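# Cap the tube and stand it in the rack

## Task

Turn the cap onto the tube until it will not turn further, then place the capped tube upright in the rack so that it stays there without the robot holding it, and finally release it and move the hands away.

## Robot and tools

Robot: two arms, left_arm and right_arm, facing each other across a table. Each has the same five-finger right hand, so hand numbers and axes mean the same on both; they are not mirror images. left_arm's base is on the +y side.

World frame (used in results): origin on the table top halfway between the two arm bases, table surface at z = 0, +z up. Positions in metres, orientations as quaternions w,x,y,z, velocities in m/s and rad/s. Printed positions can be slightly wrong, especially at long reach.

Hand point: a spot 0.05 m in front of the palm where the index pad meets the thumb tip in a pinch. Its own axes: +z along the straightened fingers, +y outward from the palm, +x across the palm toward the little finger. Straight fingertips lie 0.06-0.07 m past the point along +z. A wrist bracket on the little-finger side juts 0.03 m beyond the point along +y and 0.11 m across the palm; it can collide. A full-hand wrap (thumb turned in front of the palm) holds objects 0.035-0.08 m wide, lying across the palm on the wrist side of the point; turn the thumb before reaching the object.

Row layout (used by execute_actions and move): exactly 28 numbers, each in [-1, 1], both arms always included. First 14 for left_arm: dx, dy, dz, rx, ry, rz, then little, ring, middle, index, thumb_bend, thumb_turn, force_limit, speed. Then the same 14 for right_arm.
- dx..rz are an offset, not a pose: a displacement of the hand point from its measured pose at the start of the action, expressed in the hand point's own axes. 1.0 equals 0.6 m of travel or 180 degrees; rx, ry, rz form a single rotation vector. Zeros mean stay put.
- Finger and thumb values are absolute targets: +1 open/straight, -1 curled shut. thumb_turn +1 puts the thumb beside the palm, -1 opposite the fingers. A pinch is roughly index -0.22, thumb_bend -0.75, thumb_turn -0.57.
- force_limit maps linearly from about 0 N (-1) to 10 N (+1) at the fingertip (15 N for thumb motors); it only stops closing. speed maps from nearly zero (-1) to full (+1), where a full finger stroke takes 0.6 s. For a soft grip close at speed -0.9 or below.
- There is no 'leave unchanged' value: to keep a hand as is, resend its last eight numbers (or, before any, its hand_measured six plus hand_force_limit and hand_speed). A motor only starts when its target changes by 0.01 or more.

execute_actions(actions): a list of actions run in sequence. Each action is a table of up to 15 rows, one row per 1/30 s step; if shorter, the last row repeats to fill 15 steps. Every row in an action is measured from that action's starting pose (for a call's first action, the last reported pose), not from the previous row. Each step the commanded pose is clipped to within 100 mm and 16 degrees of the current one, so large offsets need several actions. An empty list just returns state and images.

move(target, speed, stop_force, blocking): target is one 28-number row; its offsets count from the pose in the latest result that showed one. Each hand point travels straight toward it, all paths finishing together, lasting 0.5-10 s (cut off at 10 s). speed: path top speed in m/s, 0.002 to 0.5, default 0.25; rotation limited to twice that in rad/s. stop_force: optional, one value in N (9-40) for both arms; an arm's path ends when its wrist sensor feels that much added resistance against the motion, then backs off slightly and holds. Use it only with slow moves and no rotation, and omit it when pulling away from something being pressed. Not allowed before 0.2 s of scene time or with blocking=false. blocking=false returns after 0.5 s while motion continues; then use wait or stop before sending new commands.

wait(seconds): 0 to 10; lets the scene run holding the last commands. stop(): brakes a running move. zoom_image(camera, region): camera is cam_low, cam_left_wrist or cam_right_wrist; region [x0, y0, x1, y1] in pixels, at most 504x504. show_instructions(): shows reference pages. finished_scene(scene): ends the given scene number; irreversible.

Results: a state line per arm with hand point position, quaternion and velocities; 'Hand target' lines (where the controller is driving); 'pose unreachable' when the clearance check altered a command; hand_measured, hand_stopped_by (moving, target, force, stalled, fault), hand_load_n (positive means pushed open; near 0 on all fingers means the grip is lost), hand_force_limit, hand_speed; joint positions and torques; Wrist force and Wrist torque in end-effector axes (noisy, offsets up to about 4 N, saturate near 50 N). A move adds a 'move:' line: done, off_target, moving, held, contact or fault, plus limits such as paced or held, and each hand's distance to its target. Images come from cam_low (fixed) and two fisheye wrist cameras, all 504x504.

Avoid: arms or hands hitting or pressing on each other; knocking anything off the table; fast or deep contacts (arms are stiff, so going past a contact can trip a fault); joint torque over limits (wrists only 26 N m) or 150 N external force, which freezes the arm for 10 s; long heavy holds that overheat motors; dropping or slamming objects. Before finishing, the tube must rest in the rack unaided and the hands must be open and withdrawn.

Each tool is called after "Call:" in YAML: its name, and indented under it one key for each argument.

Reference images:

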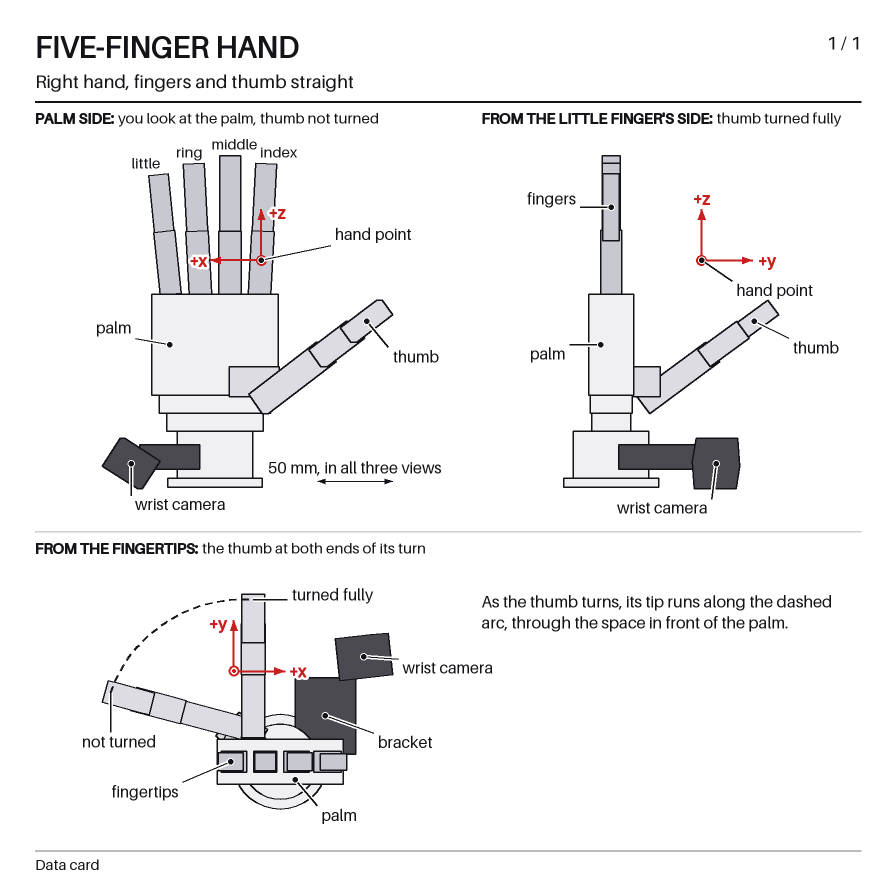

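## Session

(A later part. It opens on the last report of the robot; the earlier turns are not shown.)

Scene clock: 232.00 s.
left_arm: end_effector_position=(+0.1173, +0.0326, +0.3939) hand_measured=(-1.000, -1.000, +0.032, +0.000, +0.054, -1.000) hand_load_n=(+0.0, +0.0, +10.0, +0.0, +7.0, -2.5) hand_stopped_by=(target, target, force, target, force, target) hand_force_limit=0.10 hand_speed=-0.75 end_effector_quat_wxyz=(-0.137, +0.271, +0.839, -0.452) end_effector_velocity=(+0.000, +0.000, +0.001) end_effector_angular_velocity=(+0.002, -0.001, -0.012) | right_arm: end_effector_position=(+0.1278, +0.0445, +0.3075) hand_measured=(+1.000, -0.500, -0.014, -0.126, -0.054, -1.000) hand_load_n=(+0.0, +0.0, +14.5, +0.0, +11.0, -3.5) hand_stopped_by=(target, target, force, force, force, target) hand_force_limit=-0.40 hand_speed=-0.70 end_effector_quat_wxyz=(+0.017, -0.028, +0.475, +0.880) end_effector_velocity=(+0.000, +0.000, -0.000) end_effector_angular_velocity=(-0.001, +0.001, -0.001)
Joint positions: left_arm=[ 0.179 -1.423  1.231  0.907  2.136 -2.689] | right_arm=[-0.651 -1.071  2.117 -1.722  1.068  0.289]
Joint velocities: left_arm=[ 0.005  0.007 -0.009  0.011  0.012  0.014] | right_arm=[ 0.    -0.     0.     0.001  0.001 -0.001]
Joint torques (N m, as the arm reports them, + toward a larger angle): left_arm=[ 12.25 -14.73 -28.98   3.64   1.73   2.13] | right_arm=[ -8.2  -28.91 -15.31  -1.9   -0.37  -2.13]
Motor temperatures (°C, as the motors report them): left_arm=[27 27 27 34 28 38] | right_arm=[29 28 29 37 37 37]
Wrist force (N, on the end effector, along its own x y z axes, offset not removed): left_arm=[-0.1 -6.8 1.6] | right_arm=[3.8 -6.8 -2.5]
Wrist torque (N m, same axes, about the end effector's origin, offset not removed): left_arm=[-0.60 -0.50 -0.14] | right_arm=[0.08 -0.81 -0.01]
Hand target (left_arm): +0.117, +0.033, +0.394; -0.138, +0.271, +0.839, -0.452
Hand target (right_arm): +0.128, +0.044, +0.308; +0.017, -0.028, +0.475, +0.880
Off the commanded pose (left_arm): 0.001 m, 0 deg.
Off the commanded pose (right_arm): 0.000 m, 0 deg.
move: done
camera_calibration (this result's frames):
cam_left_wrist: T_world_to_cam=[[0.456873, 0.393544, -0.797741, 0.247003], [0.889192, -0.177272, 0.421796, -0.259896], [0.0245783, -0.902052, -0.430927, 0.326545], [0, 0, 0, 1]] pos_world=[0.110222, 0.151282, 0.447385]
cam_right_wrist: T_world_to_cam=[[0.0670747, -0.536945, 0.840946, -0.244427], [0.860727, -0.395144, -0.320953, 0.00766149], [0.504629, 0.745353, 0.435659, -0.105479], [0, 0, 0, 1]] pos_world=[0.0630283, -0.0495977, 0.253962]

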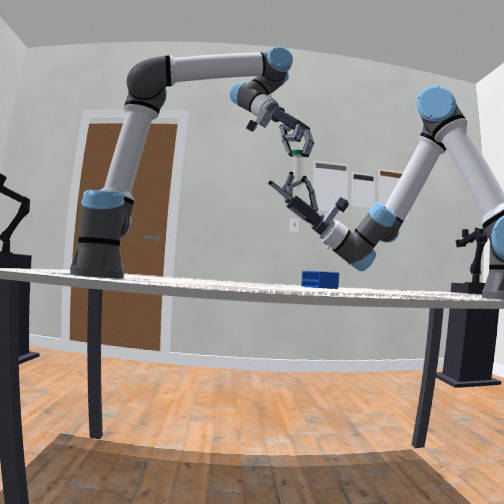

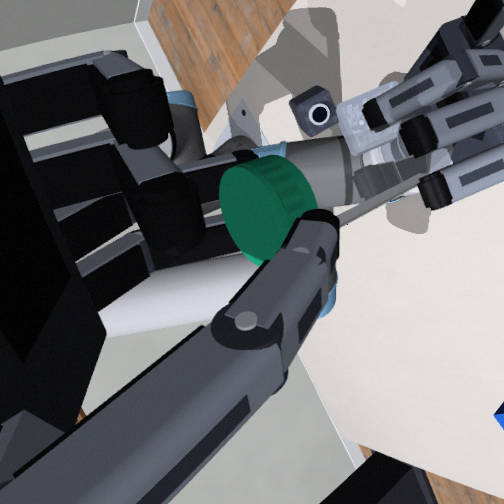

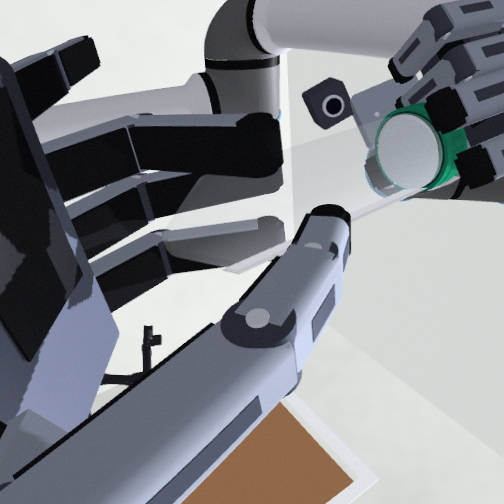

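Call:
move:
  target: [0,0,0,0,0,0,-1,-1,0.03,-0.1,0,-1,-0.5,-0.9,0,0,0,0,0,0,1,1,0.4,0.4,0.4,-1,-0.4,-0.3]

Call:
move:
  target: [0,-0.04,-0.027,0,0,0,-1,-1,0.03,-0.1,0,-1,-0.5,-0.9,0,-0.05,-0.033,0,0,0,1,1,0.4,0.4,0.4,-1,-0.4,-0.3]
  speed: 0.08

Call:
move:
  target: [0,0,0,-0.004,-0.333,-0.221,-1,-1,0.03,-0.1,0,-1,-0.5,-0.9,0.45,0.09,-0.14,0,0,0,1,1,0.4,0.4,0.4,-1,-0.4,-0.3]
  speed: 0.3

Scene clock: 235.03 s.
left_arm: end_effector_position=(+0.1173, +0.0326, +0.3939) hand_measured=(-1.000, -1.000, +0.032, -0.026, +0.054, -1.000) hand_load_n=(+0.0, +0.0, +7.5, +3.0, +9.0, +0.5) hand_stopped_by=(target, target, force, force, force, target) hand_force_limit=-0.50 hand_speed=-0.90 end_effector_quat_wxyz=(-0.137, +0.271, +0.839, -0.452) end_effector_velocity=(+0.000, +0.001, +0.001) end_effector_angular_velocity=(-0.003, -0.000, +0.001) | right_arm: end_effector_position=(+0.1278, +0.0445, +0.3075) hand_measured=(+1.000, +1.000, +0.400, +0.400, +0.400, -1.000) hand_load_n=(+0.0, +0.0, +0.0, +0.0, +0.0, +0.0) hand_stopped_by=(target, target, target, target, target, target) hand_force_limit=-0.40 hand_speed=-0.30 end_effector_quat_wxyz=(+0.017, -0.028, +0.475, +0.880) end_effector_velocity=(+0.000, -0.000, +0.000) end_effector_angular_velocity=(+0.001, +0.001, -0.001)
Joint positions: left_arm=[ 0.179 -1.423  1.231  0.907  2.136 -2.689] | right_arm=[-0.651 -1.071  2.117 -1.722  1.068  0.289]
Joint velocities: left_arm=[ 0.001 -0.003 -0.     0.    -0.    -0.   ] | right_arm=[ 0.     0.    -0.    -0.001  0.001  0.   ]
Joint torques (N m, as the arm reports them, + toward a larger angle): left_arm=[ -9.07 -36.71  -9.98  -1.46  -1.21  -2.73] | right_arm=[ -8.13 -27.88 -15.28  -2.77  -0.5   -2.06]
Motor temperatures (°C, as the motors report them): left_arm=[27 27 27 34 28 38] | right_arm=[29 28 29 37 37 37]
Wrist force (N, on the end effector, along its own x y z axes, offset not removed): left_arm=[0.2 -1.4 1.4] | right_arm=[2.7 -3.2 -2.3]
Wrist torque (N m, same axes, about the end effector's origin, offset not removed): left_arm=[-0.56 -0.27 -0.06] | right_arm=[-0.02 -0.22 0.19]
Hand target (left_arm): +0.117, +0.033, +0.394; -0.137, +0.271, +0.839, -0.452
Hand target (right_arm): +0.128, +0.044, +0.308; +0.017, -0.028, +0.475, +0.880
Off the commanded pose (left_arm): 0.000 m, 0 deg.
Off the commanded pose (right_arm): 0.000 m, 0 deg.
move: done
camera_calibration (this result's frames):
cam_left_wrist: T_world_to_cam=[[0.456873, 0.393544, -0.797741, 0.247003], [0.889192, -0.177272, 0.421796, -0.259896], [0.0245783, -0.902052, -0.430927, 0.326545], [0, 0, 0, 1]] pos_world=[0.110223, 0.151282, 0.447385]
cam_right_wrist: T_world_to_cam=[[0.0670771, -0.536941, 0.840949, -0.244427], [0.860726, -0.395146, -0.320953, 0.00766139], [0.504631, 0.745355, 0.435654, -0.105478], [0, 0, 0, 1]] pos_world=[0.0630285, -0.0495974, 0.253962]

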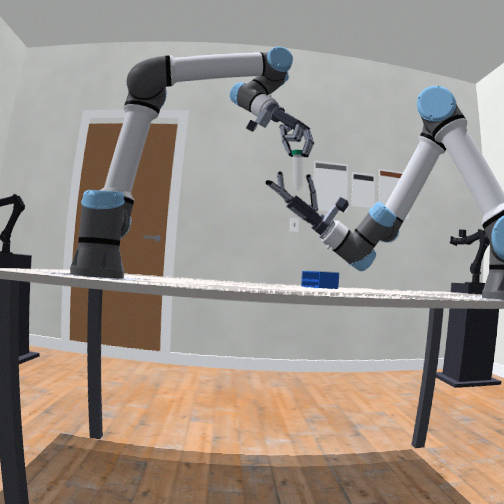

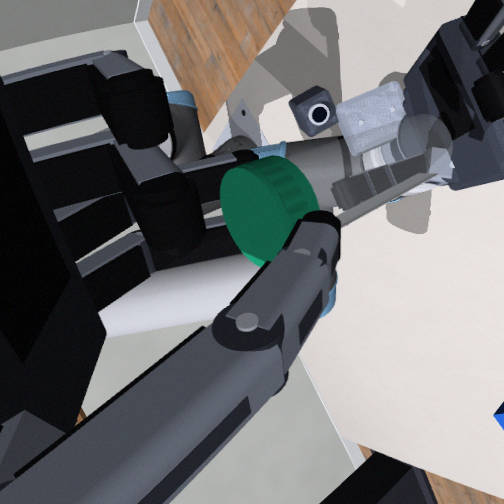

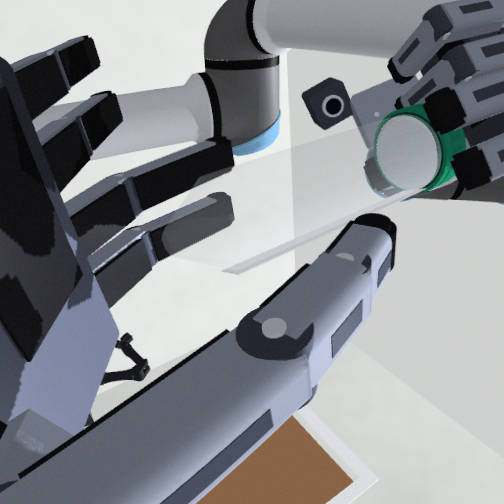

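Scene clock: 235.93 s.
left_arm: end_effector_position=(+0.1170, +0.0330, +0.4227) hand_measured=(-1.000, -1.000, +0.032, -0.026, +0.054, -1.000) hand_load_n=(+0.0, +0.0, +7.5, +3.0, +9.0, +0.5) hand_stopped_by=(target, target, force, force, force, target) hand_force_limit=-0.50 hand_speed=-0.90 end_effector_quat_wxyz=(-0.137, +0.270, +0.839, -0.452) end_effector_velocity=(+0.000, -0.000, +0.001) end_effector_angular_velocity=(+0.002, +0.000, +0.000) | right_arm: end_effector_position=(+0.1301, +0.0443, +0.2719) hand_measured=(+1.000, +1.000, +0.400, +0.400, +0.400, -1.000) hand_load_n=(+0.0, +0.0, +0.0, +0.0, +0.0, +0.0) hand_stopped_by=(target, target, target, target, target, target) hand_force_limit=-0.40 hand_speed=-0.30 end_effector_quat_wxyz=(+0.017, -0.028, +0.475, +0.879) end_effector_velocity=(+0.000, +0.000, -0.001) end_effector_angular_velocity=(+0.003, -0.002, -0.000)
Joint positions: left_arm=[ 0.178 -1.407  1.138  0.985  2.135 -2.69 ] | right_arm=[-0.655 -0.983  2.12  -1.814  1.064  0.292]
Joint velocities: left_arm=[ 0.     0.003 -0.008  0.006 -0.    -0.   ] | right_arm=[ 0.     0.004 -0.001 -0.007  0.    -0.   ]
Joint torques (N m, as the arm reports them, + toward a larger angle): left_arm=[ -9.5  -14.67 -32.59   2.23   0.45   2.24] | right_arm=[ -9.47 -25.11 -23.2   -4.23  -2.     2.35]
Motor temperatures (°C, as the motors report them): left_arm=[27 27 27 34 28 38] | right_arm=[29 28 29 37 37 37]
Wrist force (N, on the end effector, along its own x y z axes, offset not removed): left_arm=[0.3 -0.8 1.9] | right_arm=[6.1 -0.1 1.7]
Wrist torque (N m, same axes, about the end effector's origin, offset not removed): left_arm=[-0.43 -0.25 0.02] | right_arm=[-0.13 -0.69 0.60]
Hand target (left_arm): +0.117, +0.033, +0.423; -0.137, +0.271, +0.839, -0.452
Hand target (right_arm): +0.130, +0.044, +0.272; +0.017, -0.028, +0.475, +0.880
Off the commanded pose (left_arm): 0.000 m, 0 deg.
Off the commanded pose (right_arm): 0.000 m, 0 deg.
move: done
camera_calibration (this result's frames):
cam_left_wrist: T_world_to_cam=[[0.456609, 0.393758, -0.797786, 0.269941], [0.889322, -0.177039, 0.421619, -0.271644], [0.0247769, -0.902004, -0.431016, 0.3393], [0, 0, 0, 1]] pos_world=[0.109915, 0.151667, 0.476129]
cam_right_wrist: T_world_to_cam=[[0.067091, -0.536842, 0.841011, -0.214693], [0.860703, -0.395209, -0.320936, -0.00581586], [0.504667, 0.745393, 0.435546, -0.0909616], [0, 0, 0, 1]] pos_world=[0.065315, -0.0497527, 0.218311]

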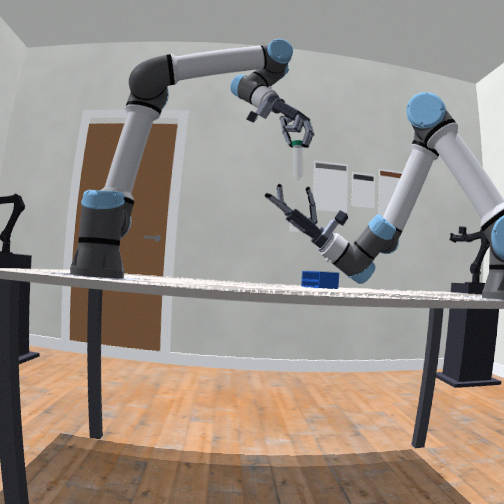

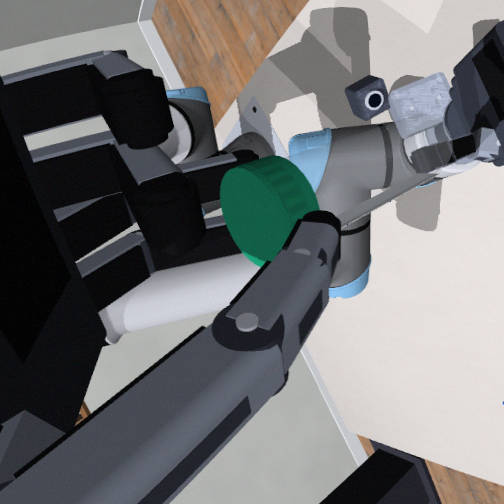

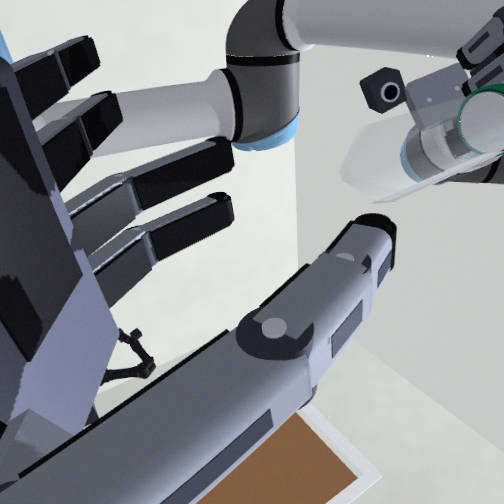

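Scene clock: 238.63 s.
left_arm: end_effector_position=(+0.1169, +0.0329, +0.4220) hand_measured=(-1.000, -1.000, +0.032, -0.026, +0.054, -1.000) hand_load_n=(+0.0, +0.0, +7.5, +3.0, +9.0, +0.5) hand_stopped_by=(target, target, force, force, force, target) hand_force_limit=-0.50 hand_speed=-0.90 end_effector_quat_wxyz=(-0.153, +0.274, -0.837, +0.449) end_effector_velocity=(-0.000, +0.000, -0.000) end_effector_angular_velocity=(+0.005, +0.002, +0.011) | right_arm: end_effector_position=(-0.1393, -0.0548, +0.2536) hand_measured=(+1.000, +1.000, +0.400, +0.400, +0.400, -1.000) hand_load_n=(+0.0, +0.0, +0.0, +0.0, +0.0, +0.0) hand_stopped_by=(target, target, target, target, target, target) hand_force_limit=-0.40 hand_speed=-0.30 end_effector_quat_wxyz=(+0.017, -0.028, +0.475, +0.880) end_effector_velocity=(-0.001, -0.000, -0.000) end_effector_angular_velocity=(-0.000, +0.001, -0.003)
Joint positions: left_arm=[-0.335 -1.365  1.133  1.17   0.751 -3.914] | right_arm=[-0.091 -1.041  2.38  -1.919  1.525 -0.049]
Joint velocities: left_arm=[-0.001  0.008 -0.008  0.016 -0.004 -0.018] | right_arm=[ 0.004  0.001 -0.001  0.001  0.006 -0.003]
Joint torques (N m, as the arm reports them, + toward a larger angle): left_arm=[-10.27 -18.17 -30.52   3.27  -2.29  -2.84] | right_arm=[  7.16 -19.27 -19.08  -4.32   2.78  -2.24]
Motor temperatures (°C, as the motors report them): left_arm=[27 27 27 34 28 38] | right_arm=[29 28 29 37 37 37]
Wrist force (N, on the end effector, along its own x y z axes, offset not removed): left_arm=[1.0 -0.6 1.0] | right_arm=[-4.2 -0.7 -0.4]
Wrist torque (N m, same axes, about the end effector's origin, offset not removed): left_arm=[-0.38 -0.34 0.00] | right_arm=[-0.16 0.74 -0.38]
Hand target (left_arm): +0.117, +0.033, +0.422; +0.153, -0.275, +0.837, -0.449
Hand target (right_arm): -0.139, -0.055, +0.254; +0.017, -0.028, +0.475, +0.880
Off the commanded pose (left_arm): 0.001 m, 0 deg.
Off the commanded pose (right_arm): 0.001 m, 0 deg.
move: done
camera_calibration (this result's frames):
cam_left_wrist: T_world_to_cam=[[-0.232714, 0.551558, -0.801017, 0.346233], [0.445059, 0.792724, 0.416547, -0.249099], [0.864735, -0.259563, -0.429954, 0.219115], [0, 0, 0, 1]] pos_world=[0.00196103, 0.0633733, 0.47531]
cam_right_wrist: T_world_to_cam=[[0.0677017, -0.537028, 0.840843, -0.234345], [0.860524, -0.395059, -0.321602, 0.181236], [0.504891, 0.745339, 0.435379, 0.12693], [0, 0, 0, 1]] pos_world=[-0.204178, -0.148857, 0.20007]

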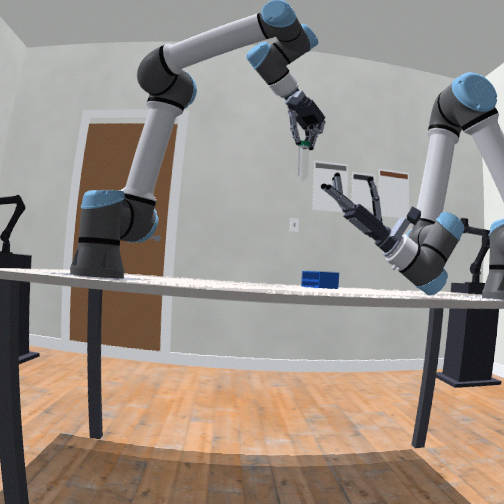

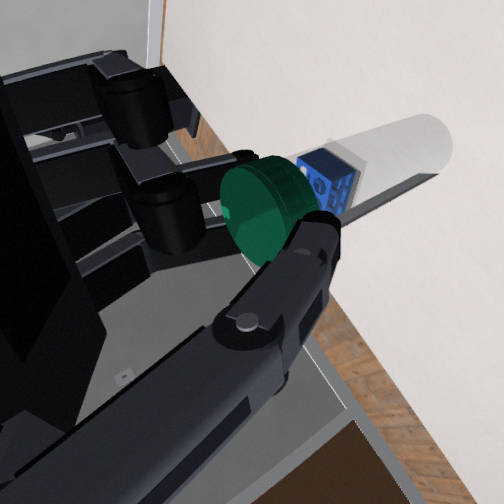

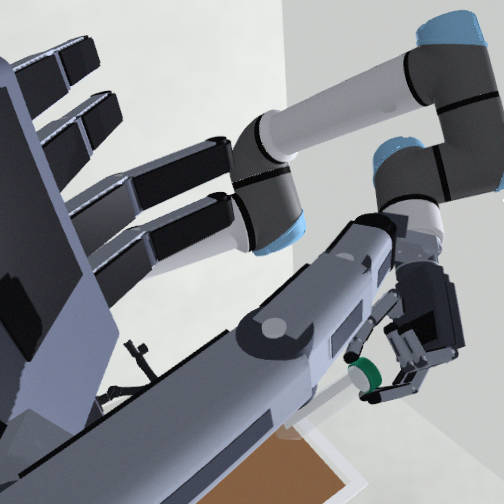

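Call:
move:
  target: [-0.412,0.003,0.692,0,0,0,-1,-1,0.03,-0.1,0,-1,-0.5,-0.9,0,0.05,0.033,0,0,0,1,1,0.4,0.4,0.4,-1,-0.4,-0.3]
  speed: 0.25

Call:
zoom_image:
  camera: "cam_low"
  region: [280,220,360,300]

Scene clock: 241.40 s.
left_arm: end_effector_position=(+0.5244, -0.0955, +0.1967) hand_measured=(-1.000, -1.000, +0.032, -0.026, +0.054, -1.000) hand_load_n=(+0.0, +0.0, +7.5, +3.0, +9.0, +0.5) hand_stopped_by=(target, target, force, force, force, target) hand_force_limit=-0.50 hand_speed=-0.90 end_effector_quat_wxyz=(-0.155, +0.273, -0.836, +0.450) end_effector_velocity=(+0.001, -0.002, -0.000) end_effector_angular_velocity=(+0.003, +0.002, -0.001) | right_arm: end_effector_position=(-0.1417, -0.0546, +0.2895) hand_measured=(+1.000, +1.000, +0.400, +0.400, +0.400, -1.000) hand_load_n=(+0.0, +0.0, +0.0, +0.0, +0.0, +0.0) hand_stopped_by=(target, target, target, target, target, target) hand_force_limit=-0.40 hand_speed=-0.30 end_effector_quat_wxyz=(+0.017, -0.028, +0.475, +0.880) end_effector_velocity=(-0.000, +0.000, -0.000) end_effector_angular_velocity=(-0.001, -0.000, +0.000)
Joint positions: left_arm=[ 0.483 -0.782  0.771  0.605  1.362 -3.265] | right_arm=[-0.084 -1.157  2.376 -1.799  1.531 -0.052]
Joint velocities: left_arm=[ 0.001  0.01  -0.019  0.011  0.002  0.001] | right_arm=[ 0.    -0.    -0.     0.001 -0.     0.   ]
Joint torques (N m, as the arm reports them, + toward a larger angle): left_arm=[ 10.32 -40.57 -31.08   1.83   1.85   2.66] | right_arm=[  8.9  -35.21 -21.06  -0.67   2.84  -2.41]
Motor temperatures (°C, as the motors report them): left_arm=[27 27 27 34 28 38] | right_arm=[29 28 29 37 37 37]
Wrist force (N, on the end effector, along its own x y z axes, offset not removed): left_arm=[1.5 0.0 1.4] | right_arm=[0.9 -2.7 -4.1]
Wrist torque (N m, same axes, about the end effector's origin, offset not removed): left_arm=[-0.34 -0.44 0.09] | right_arm=[-0.07 0.14 0.10]
Hand target (left_arm): +0.525, -0.096, +0.197; +0.155, -0.273, +0.836, -0.450
Hand target (right_arm): -0.142, -0.055, +0.289; +0.017, -0.028, +0.475, +0.880
Off the commanded pose (left_arm): 0.002 m, 0 deg.
Off the commanded pose (right_arm): 0.000 m, 0 deg.
move: done
camera_calibration (this result's frames):
cam_left_wrist: T_world_to_cam=[[-0.229168, 0.550737, -0.802603, 0.329792], [0.443598, 0.793036, 0.417511, -0.234204], [0.866431, -0.260353, -0.426044, -0.265176], [0, 0, 0, 1]] pos_world=[0.409227, -0.0649357, 0.249498]
cam_right_wrist: T_world_to_cam=[[0.0677089, -0.537029, 0.840842, -0.264274], [0.860521, -0.395058, -0.321609, 0.194824], [0.504895, 0.745338, 0.435376, 0.112386], [0, 0, 0, 1]] pos_world=[-0.2065, -0.148721, 0.23594]

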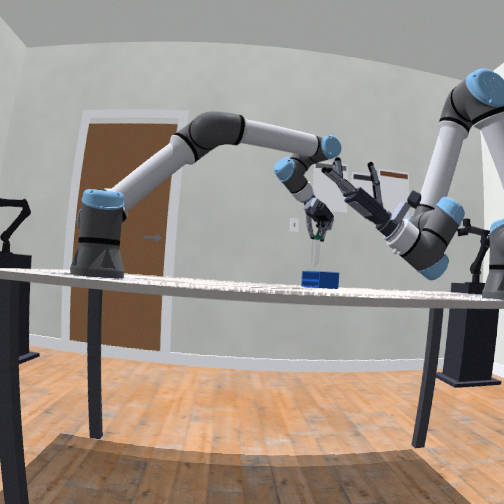

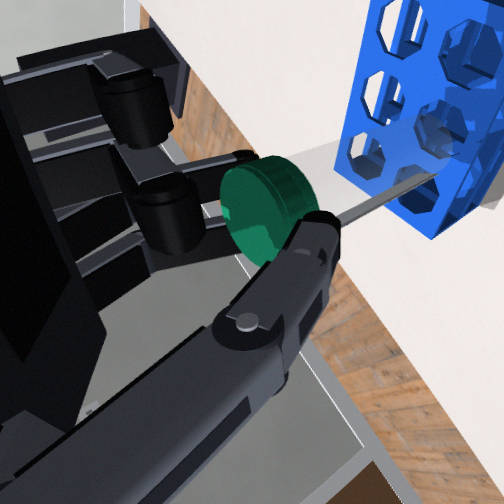

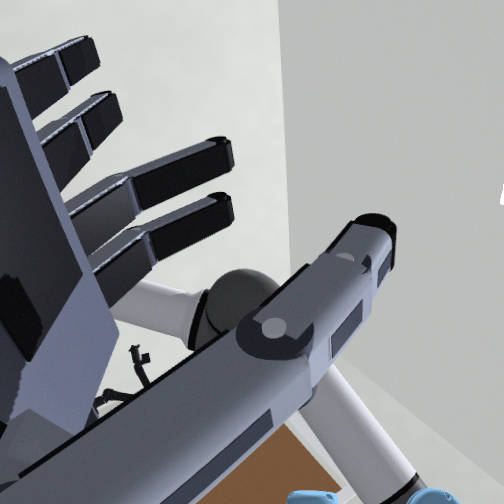

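Region (280, 220, 360, 300) of cam_low's 504x504 image, scaled by 6.300, with more detail than that image has.

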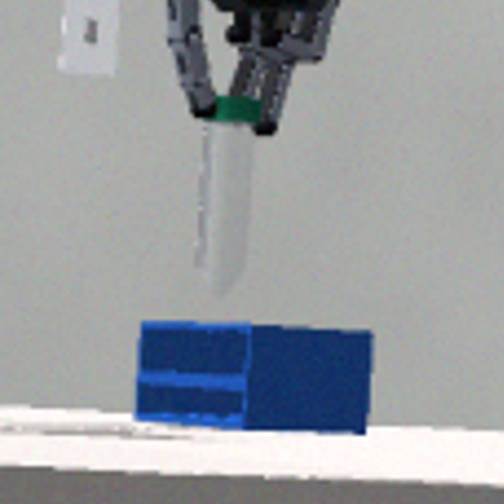

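Call:
move:
  target: [-0.003,0.0093,0.0313,0,0,0,-1,-1,0.03,-0.1,0,-1,-0.5,-0.9,0,0,0,0,0,0,1,1,0.4,0.4,0.4,-1,-0.4,-0.3]
  speed: 0.05

Call:
zoom_image:
  camera: "cam_left_wrist"
  region: [324,40,504,240]

Scene clock: 242.57 s.
left_arm: end_effector_position=(+0.5334, -0.1044, +0.1819) hand_measured=(-1.000, -1.000, +0.032, -0.026, +0.054, -1.000) hand_load_n=(+0.0, +0.0, +7.5, +3.0, +9.0, +0.5) hand_stopped_by=(target, target, force, force, force, target) hand_force_limit=-0.50 hand_speed=-0.90 end_effector_quat_wxyz=(-0.155, +0.273, -0.836, +0.450) end_effector_velocity=(+0.001, -0.001, -0.003) end_effector_angular_velocity=(+0.002, +0.001, +0.000) | right_arm: end_effector_position=(-0.1417, -0.0546, +0.2895) hand_measured=(+1.000, +1.000, +0.400, +0.400, +0.400, -1.000) hand_load_n=(+0.0, +0.0, +0.0, +0.0, +0.0, +0.0) hand_stopped_by=(target, target, target, target, target, target) hand_force_limit=-0.40 hand_speed=-0.30 end_effector_quat_wxyz=(+0.017, -0.028, +0.475, +0.880) end_effector_velocity=(-0.000, -0.000, +0.001) end_effector_angular_velocity=(+0.001, -0.000, -0.001)
Joint positions: left_arm=[ 0.491 -0.739  0.733  0.599  1.369 -3.261] | right_arm=[-0.084 -1.158  2.376 -1.799  1.531 -0.052]
Joint velocities: left_arm=[ 0.001  0.008 -0.007  0.001  0.001  0.   ] | right_arm=[ 0.    -0.001  0.     0.     0.    -0.001]
Joint torques (N m, as the arm reports them, + toward a larger angle): left_arm=[  9.81 -41.83 -33.99   0.31   1.47   2.52] | right_arm=[  8.42 -30.09 -20.78  -2.46   2.72  -2.43]
Motor temperatures (°C, as the motors report them): left_arm=[27 27 27 34 28 38] | right_arm=[29 28 29 37 37 37]
Wrist force (N, on the end effector, along its own x y z axes, offset not removed): left_arm=[0.7 -2.0 0.6] | right_arm=[-0.8 -3.4 1.9]
Wrist torque (N m, same axes, about the end effector's origin, offset not removed): left_arm=[-0.55 -0.36 -0.02] | right_arm=[-0.22 0.34 0.03]
Hand target (left_arm): +0.534, -0.104, +0.182; +0.155, -0.273, +0.836, -0.450
Hand target (right_arm): -0.142, -0.055, +0.289; +0.017, -0.028, +0.475, +0.880
Off the commanded pose (left_arm): 0.000 m, 0 deg.
Off the commanded pose (right_arm): 0.000 m, 0 deg.
move: done
camera_calibration (this result's frames):
cam_left_wrist: T_world_to_cam=[[-0.229077, 0.550625, -0.802705, 0.324845], [0.443556, 0.793092, 0.417449, -0.225019], [0.866477, -0.260417, -0.425912, -0.281658], [0, 0, 0, 1]] pos_world=[0.418273, -0.0737553, 0.234727]
cam_right_wrist: T_world_to_cam=[[0.067709, -0.537029, 0.840842, -0.264285], [0.860521, -0.395058, -0.32161, 0.194829], [0.504895, 0.745338, 0.435376, 0.112381], [0, 0, 0, 1]] pos_world=[-0.2065, -0.148722, 0.235953]

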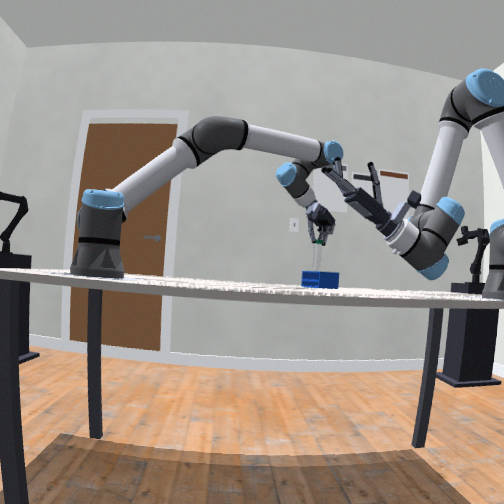

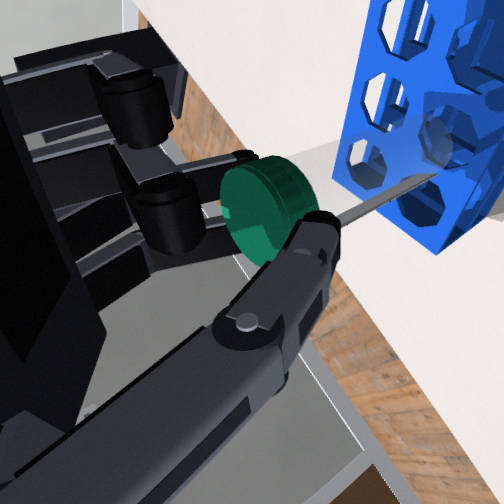

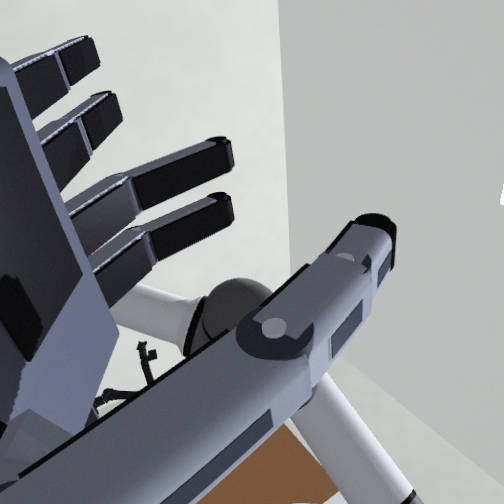

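Region (324, 40, 504, 240) of cam_left_wrist's 504x504 image, scaled by 2.520, with more detail than that image has; it fills the left 454 columns of this view, and the rest is white.

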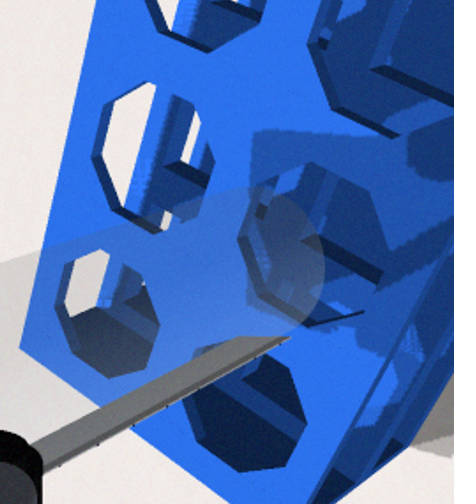

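Looks aligned; descend.

Call:
move:
  target: [0.001,0.07,0.046,0,0,0,-1,-1,0.03,-0.1,0,-1,-0.5,-0.9,0,0,0,0,0,0,1,1,0.4,0.4,0.4,-1,-0.4,-0.3]
  speed: 0.02
  stop_force: 9

Call:
zoom_image:
  camera: "cam_low"
  region: [280,220,360,300]

Scene clock: 245.60 s.
left_arm: end_effector_position=(+0.5336, -0.1043, +0.1319) hand_measured=(-1.000, -1.000, +0.032, -0.026, +0.054, -1.000) hand_load_n=(+0.0, +0.0, +7.5, +3.0, +9.0, +0.5) hand_stopped_by=(target, target, force, force, force, target) hand_force_limit=-0.50 hand_speed=-0.90 end_effector_quat_wxyz=(-0.155, +0.273, -0.836, +0.450) end_effector_velocity=(-0.001, -0.001, -0.003) end_effector_angular_velocity=(+0.000, +0.001, -0.001) | right_arm: end_effector_position=(-0.1417, -0.0546, +0.2895) hand_measured=(+1.000, +1.000, +0.400, +0.400, +0.400, -1.000) hand_load_n=(+0.0, +0.0, +0.0, +0.0, +0.0, +0.0) hand_stopped_by=(target, target, target, target, target, target) hand_force_limit=-0.40 hand_speed=-0.30 end_effector_quat_wxyz=(+0.017, -0.028, +0.475, +0.880) end_effector_velocity=(-0.000, +0.000, -0.000) end_effector_angular_velocity=(-0.001, +0.001, +0.001)
Joint positions: left_arm=[ 0.491 -0.73   0.844  0.479  1.369 -3.261] | right_arm=[-0.084 -1.158  2.376 -1.799  1.531 -0.052]
Joint velocities: left_arm=[-0.001  0.001  0.005 -0.006  0.    -0.001] | right_arm=[ 0.     0.     0.     0.001 -0.001  0.001]
Joint torques (N m, as the arm reports them, + toward a larger angle): left_arm=[ 10.04 -42.9  -10.21  -1.89   1.28   2.67] | right_arm=[  8.87 -28.07 -21.02  -3.36   2.7   -2.19]
Motor temperatures (°C, as the motors report them): left_arm=[27 27 27 34 28 38] | right_arm=[29 28 29 37 37 37]
Wrist force (N, on the end effector, along its own x y z axes, offset not removed): left_arm=[1.0 -1.1 2.0] | right_arm=[2.8 1.4 1.4]
Wrist torque (N m, same axes, about the end effector's origin, offset not removed): left_arm=[-0.54 -0.35 0.06] | right_arm=[-0.06 -0.34 0.19]
Hand target (left_arm): +0.534, -0.104, +0.132; +0.155, -0.273, +0.836, -0.450
Hand target (right_arm): -0.142, -0.055, +0.289; +0.017, -0.028, +0.475, +0.880
Off the commanded pose (left_arm): 0.000 m, 0 deg.
Off the commanded pose (right_arm): 0.000 m, 0 deg.
move: done
camera_calibration (this result's frames):
cam_left_wrist: T_world_to_cam=[[-0.229111, 0.550653, -0.802677, 0.284698], [0.443564, 0.793081, 0.417461, -0.204271], [0.866464, -0.260393, -0.425953, -0.303071], [0, 0, 0, 1]] pos_world=[0.418434, -0.0736841, 0.184702]
cam_right_wrist: T_world_to_cam=[[0.067709, -0.537029, 0.840842, -0.264285], [0.860521, -0.395058, -0.321609, 0.194829], [0.504895, 0.745338, 0.435376, 0.112381], [0, 0, 0, 1]] pos_world=[-0.2065, -0.148722, 0.235952]

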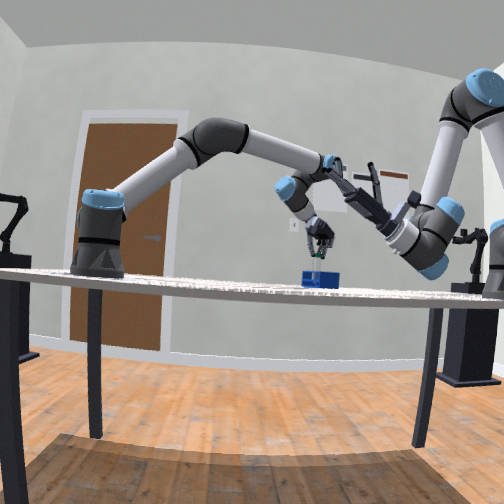

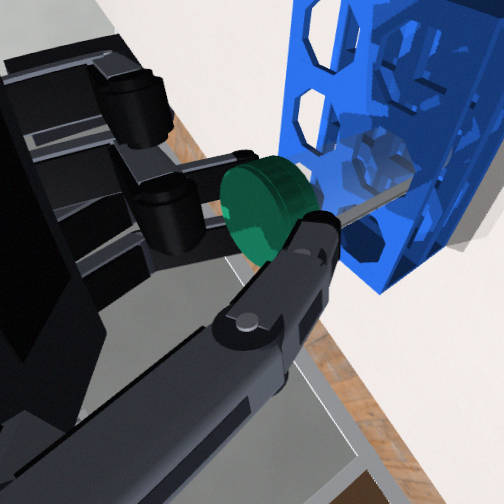

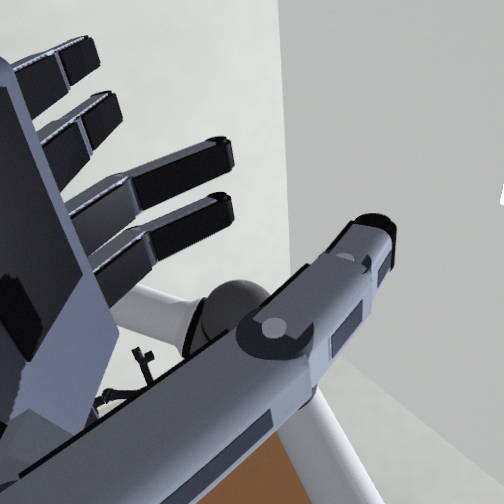

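Region (280, 220, 360, 300) of cam_low's 504x504 image, scaled by 6.300, with more detail than that image has.

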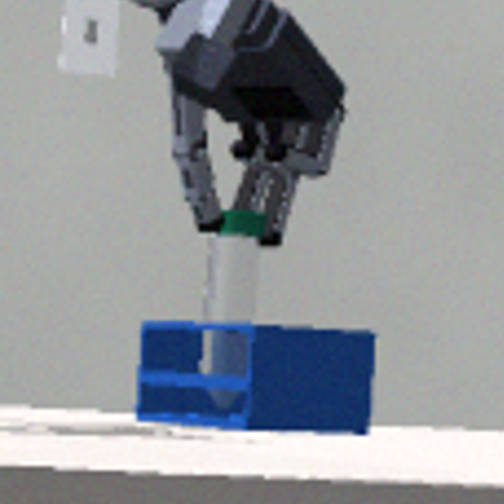

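Call:
move:
  target: [0,0.006,0.004,0,0,0,-1,-1,0.03,-0.1,0,-1,-0.5,-0.9,0,0,0,0,0,0,1,1,0.4,0.4,0.4,-1,-0.4,-0.3]
  speed: 0.01

Call:
move:
  target: [0,0,0,0,0,0,-1,-1,0.35,0.35,0.35,-1,-0.5,0,0,0,0,0,0,0,1,1,0.4,0.4,0.4,-1,-0.4,-0.3]

Call:
move:
  target: [0,-0.13,-0.13,0,0,0,-1,-1,0.35,0.35,0.35,-1,-0.5,0,0,0,0,0,0,0,1,1,0.4,0.4,0.4,-1,-0.4,-0.3]
  speed: 0.15

Scene clock: 246.47 s.
left_arm: end_effector_position=(+0.5336, -0.1043, +0.1277) hand_measured=(-1.000, -1.000, +0.032, -0.026, +0.054, -1.000) hand_load_n=(+0.0, +0.0, +7.5, +3.0, +9.0, +0.5) hand_stopped_by=(target, target, force, force, force, target) hand_force_limit=-0.50 hand_speed=-0.90 end_effector_quat_wxyz=(-0.155, +0.273, -0.836, +0.450) end_effector_velocity=(-0.000, -0.000, -0.001) end_effector_angular_velocity=(-0.001, +0.000, +0.000) | right_arm: end_effector_position=(-0.1417, -0.0546, +0.2895) hand_measured=(+1.000, +1.000, +0.400, +0.400, +0.400, -1.000) hand_load_n=(+0.0, +0.0, +0.0, +0.0, +0.0, +0.0) hand_stopped_by=(target, target, target, target, target, target) hand_force_limit=-0.40 hand_speed=-0.30 end_effector_quat_wxyz=(+0.017, -0.028, +0.475, +0.880) end_effector_velocity=(-0.000, -0.000, +0.000) end_effector_angular_velocity=(+0.001, -0.000, -0.000)
Joint positions: left_arm=[ 0.491 -0.729  0.852  0.47   1.369 -3.261] | right_arm=[-0.084 -1.158  2.376 -1.799  1.531 -0.052]
Joint velocities: left_arm=[ 0.    -0.     0.003 -0.004  0.    -0.001] | right_arm=[ 0.    -0.001 -0.     0.     0.    -0.001]
Joint torques (N m, as the arm reports them, + toward a larger angle): left_arm=[  9.18 -42.18 -10.01  -2.01   1.54   2.52] | right_arm=[  7.27 -27.35 -21.27  -3.24   2.62  -2.28]
Motor temperatures (°C, as the motors report them): left_arm=[27 27 28 34 28 38] | right_arm=[29 28 29 37 37 37]
Wrist force (N, on the end effector, along its own x y z axes, offset not removed): left_arm=[0.2 -1.2 1.4] | right_arm=[-3.7 -0.9 0.5]
Wrist torque (N m, same axes, about the end effector's origin, offset not removed): left_arm=[-0.43 -0.32 -0.01] | right_arm=[0.11 0.67 -0.41]
Hand target (left_arm): +0.534, -0.104, +0.128; +0.155, -0.273, +0.836, -0.450
Hand target (right_arm): -0.142, -0.055, +0.289; +0.017, -0.028, +0.475, +0.880
Off the commanded pose (left_arm): 0.000 m, 0 deg.
Off the commanded pose (right_arm): 0.000 m, 0 deg.
move: done
camera_calibration (this result's frames):
cam_left_wrist: T_world_to_cam=[[-0.22912, 0.550663, -0.802667, 0.281396], [0.443563, 0.793077, 0.417469, -0.202589], [0.866462, -0.260383, -0.425964, -0.304884], [0, 0, 0, 1]] pos_world=[0.418505, -0.0736719, 0.180572]
cam_right_wrist: T_world_to_cam=[[0.067709, -0.537029, 0.840842, -0.264285], [0.860521, -0.395058, -0.32161, 0.194829], [0.504895, 0.745338, 0.435376, 0.112381], [0, 0, 0, 1]] pos_world=[-0.2065, -0.148722, 0.235953]

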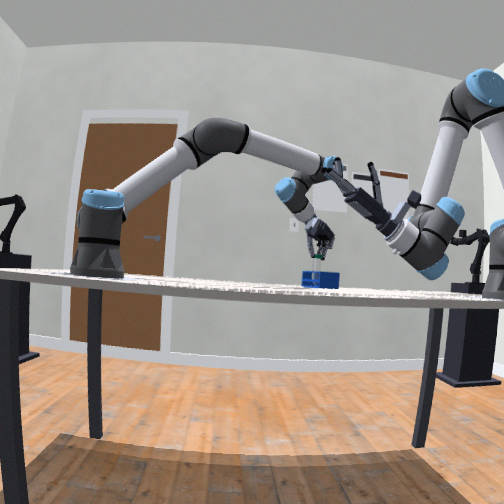

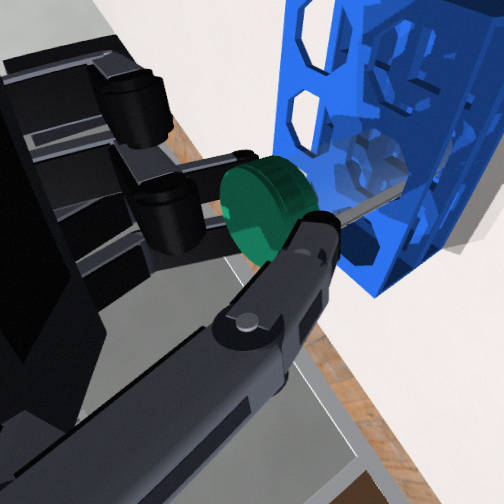

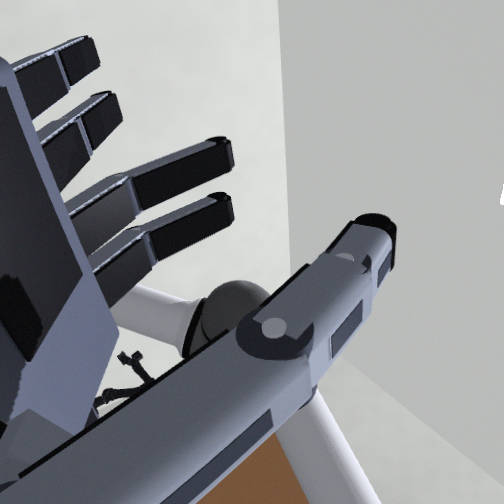

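Scene clock: 247.03 s.
left_arm: end_effector_position=(+0.5336, -0.1042, +0.1276) hand_measured=(-1.000, -1.000, +0.350, +0.350, +0.350, -1.000) hand_load_n=(+0.0, +0.0, +0.0, +0.0, +0.0, +0.0) hand_stopped_by=(target, target, target, target, target, target) hand_force_limit=-0.50 hand_speed=0.00 end_effector_quat_wxyz=(-0.155, +0.273, -0.836, +0.450) end_effector_velocity=(-0.000, -0.000, +0.001) end_effector_angular_velocity=(-0.001, +0.000, +0.000) | right_arm: end_effector_position=(-0.1417, -0.0546, +0.2895) hand_measured=(+1.000, +1.000, +0.400, +0.400, +0.400, -1.000) hand_load_n=(+0.0, +0.0, +0.0, +0.0, +0.0, +0.0) hand_stopped_by=(target, target, target, target, target, target) hand_force_limit=-0.40 hand_speed=-0.30 end_effector_quat_wxyz=(+0.017, -0.028, +0.475, +0.880) end_effector_velocity=(-0.000, -0.000, +0.000) end_effector_angular_velocity=(+0.000, -0.000, +0.001)
Joint positions: left_arm=[ 0.491 -0.729  0.852  0.47   1.369 -3.261] | right_arm=[-0.084 -1.158  2.376 -1.799  1.531 -0.052]
Joint velocities: left_arm=[-0.    -0.001 -0.     0.    -0.    -0.001] | right_arm=[-0.    -0.001  0.     0.    -0.001  0.   ]
Joint torques (N m, as the arm reports them, + toward a larger angle): left_arm=[ 10.28 -46.11 -28.43   1.88   0.74   2.62] | right_arm=[  8.05 -27.69 -20.26  -3.33   2.73  -2.33]
Motor temperatures (°C, as the motors report them): left_arm=[27 27 28 34 28 38] | right_arm=[29 28 29 37 37 37]
Wrist force (N, on the end effector, along its own x y z axes, offset not removed): left_arm=[1.8 -1.3 -0.3] | right_arm=[-3.0 -3.3 -0.9]
Wrist torque (N m, same axes, about the end effector's origin, offset not removed): left_arm=[-0.37 -0.45 -0.05] | right_arm=[-0.32 0.53 -0.24]
Hand target (left_arm): +0.534, -0.104, +0.128; +0.155, -0.273, +0.836, -0.450
Hand target (right_arm): -0.142, -0.055, +0.289; +0.017, -0.028, +0.475, +0.880
Off the commanded pose (left_arm): 0.000 m, 0 deg.
Off the commanded pose (right_arm): 0.000 m, 0 deg.
move: done
camera_calibration (this result's frames):
cam_left_wrist: T_world_to_cam=[[-0.229174, 0.550791, -0.802564, 0.281318], [0.443607, 0.793006, 0.417558, -0.202613], [0.866425, -0.260329, -0.42607, -0.304858], [0, 0, 0, 1]] pos_world=[0.418488, -0.0736377, 0.180488]
cam_right_wrist: T_world_to_cam=[[0.067709, -0.537029, 0.840842, -0.264285], [0.860521, -0.395058, -0.321609, 0.194829], [0.504895, 0.745338, 0.435376, 0.112381], [0, 0, 0, 1]] pos_world=[-0.206501, -0.148722, 0.235953]

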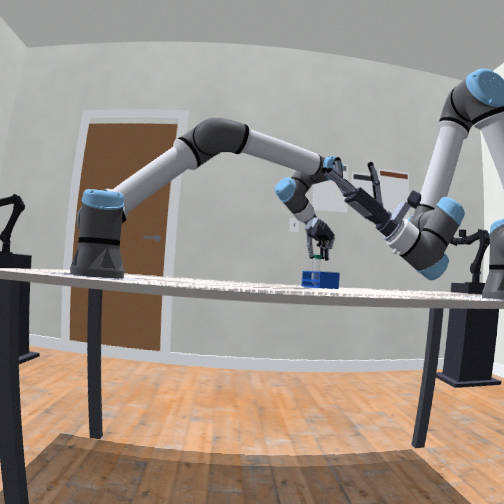

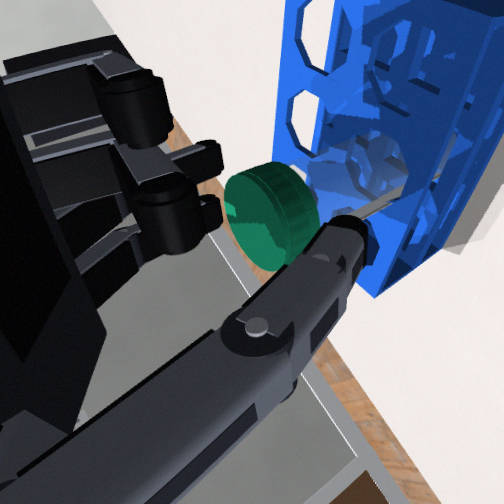

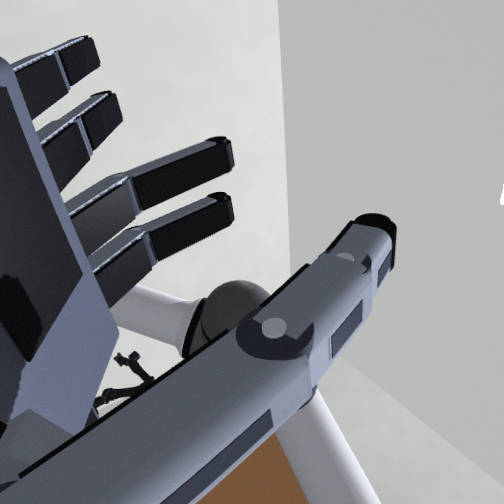

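Scene clock: 248.30 s.
left_arm: end_effector_position=(+0.5190, -0.0873, +0.2354) hand_measured=(-1.000, -1.000, +0.350, +0.350, +0.350, -1.000) hand_load_n=(+0.0, +0.0, +0.0, +0.0, +0.0, +0.0) hand_stopped_by=(target, target, target, target, target, target) hand_force_limit=-0.50 hand_speed=0.00 end_effector_quat_wxyz=(-0.155, +0.273, -0.836, +0.450) end_effector_velocity=(-0.001, +0.000, +0.002) end_effector_angular_velocity=(+0.000, +0.001, -0.000) | right_arm: end_effector_position=(-0.1417, -0.0546, +0.2895) hand_measured=(+1.000, +1.000, +0.400, +0.400, +0.400, -1.000) hand_load_n=(+0.0, +0.0, +0.0, +0.0, +0.0, +0.0) hand_stopped_by=(target, target, target, target, target, target) hand_force_limit=-0.40 hand_speed=-0.30 end_effector_quat_wxyz=(+0.017, -0.028, +0.475, +0.880) end_effector_velocity=(-0.000, +0.000, -0.000) end_effector_angular_velocity=(-0.001, -0.000, +0.000)
Joint positions: left_arm=[ 0.48  -0.81   0.722  0.682  1.36  -3.267] | right_arm=[-0.084 -1.158  2.376 -1.799  1.531 -0.052]
Joint velocities: left_arm=[-0.001 -0.    -0.006  0.007 -0.    -0.001] | right_arm=[ 0.    -0.    -0.     0.001 -0.001 -0.   ]
Joint torques (N m, as the arm reports them, + toward a larger angle): left_arm=[ -9.27 -59.48 -32.29   2.22  -2.18  -2.45] | right_arm=[  7.88 -28.37 -20.46  -3.32   2.77  -2.29]
Motor temperatures (°C, as the motors report them): left_arm=[27 27 28 34 28 38] | right_arm=[29 28 29 37 37 37]
Wrist force (N, on the end effector, along its own x y z axes, offset not removed): left_arm=[1.5 -1.5 2.1] | right_arm=[-0.2 -0.7 1.3]
Wrist torque (N m, same axes, about the end effector's origin, offset not removed): left_arm=[-0.59 -0.46 -0.05] | right_arm=[-0.33 0.28 -0.24]
Hand target (left_arm): +0.519, -0.087, +0.236; +0.155, -0.273, +0.836, -0.450
Hand target (right_arm): -0.142, -0.055, +0.289; +0.017, -0.028, +0.475, +0.880
Off the commanded pose (left_arm): 0.000 m, 0 deg.
Off the commanded pose (right_arm): 0.000 m, 0 deg.
move: done
camera_calibration (this result's frames):
cam_left_wrist: T_world_to_cam=[[-0.229154, 0.550719, -0.802619, 0.355136], [0.443614, 0.793038, 0.41749, -0.254563], [0.866427, -0.260383, -0.426035, -0.241834], [0, 0, 0, 1]] pos_world=[0.403841, -0.0566717, 0.288287]
cam_right_wrist: T_world_to_cam=[[0.0677091, -0.537029, 0.840842, -0.264285], [0.860521, -0.395058, -0.321609, 0.194829], [0.504895, 0.745338, 0.435376, 0.112381], [0, 0, 0, 1]] pos_world=[-0.206501, -0.148722, 0.235953]

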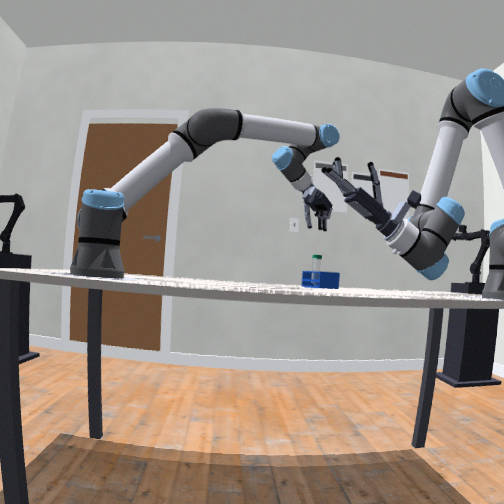

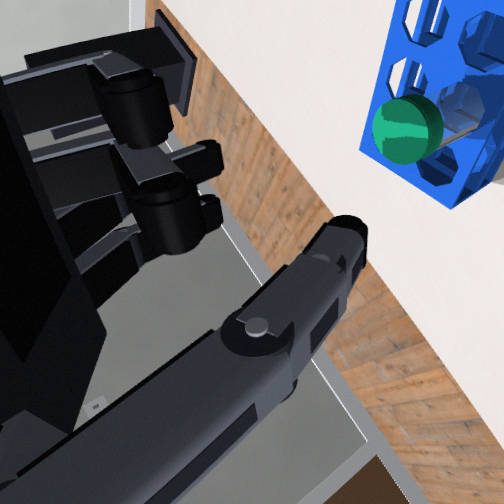

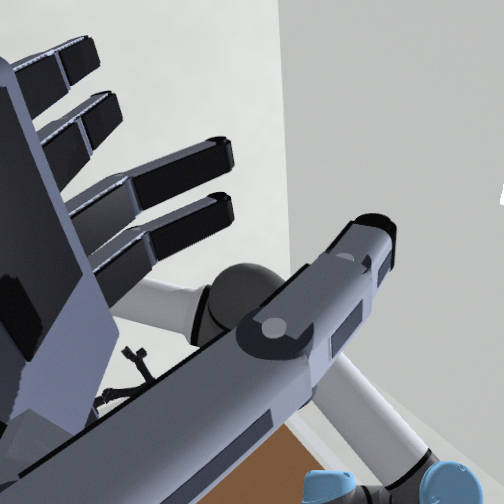

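Call:
finished_scene:
  scene: 1

The scene is finished: the task was done.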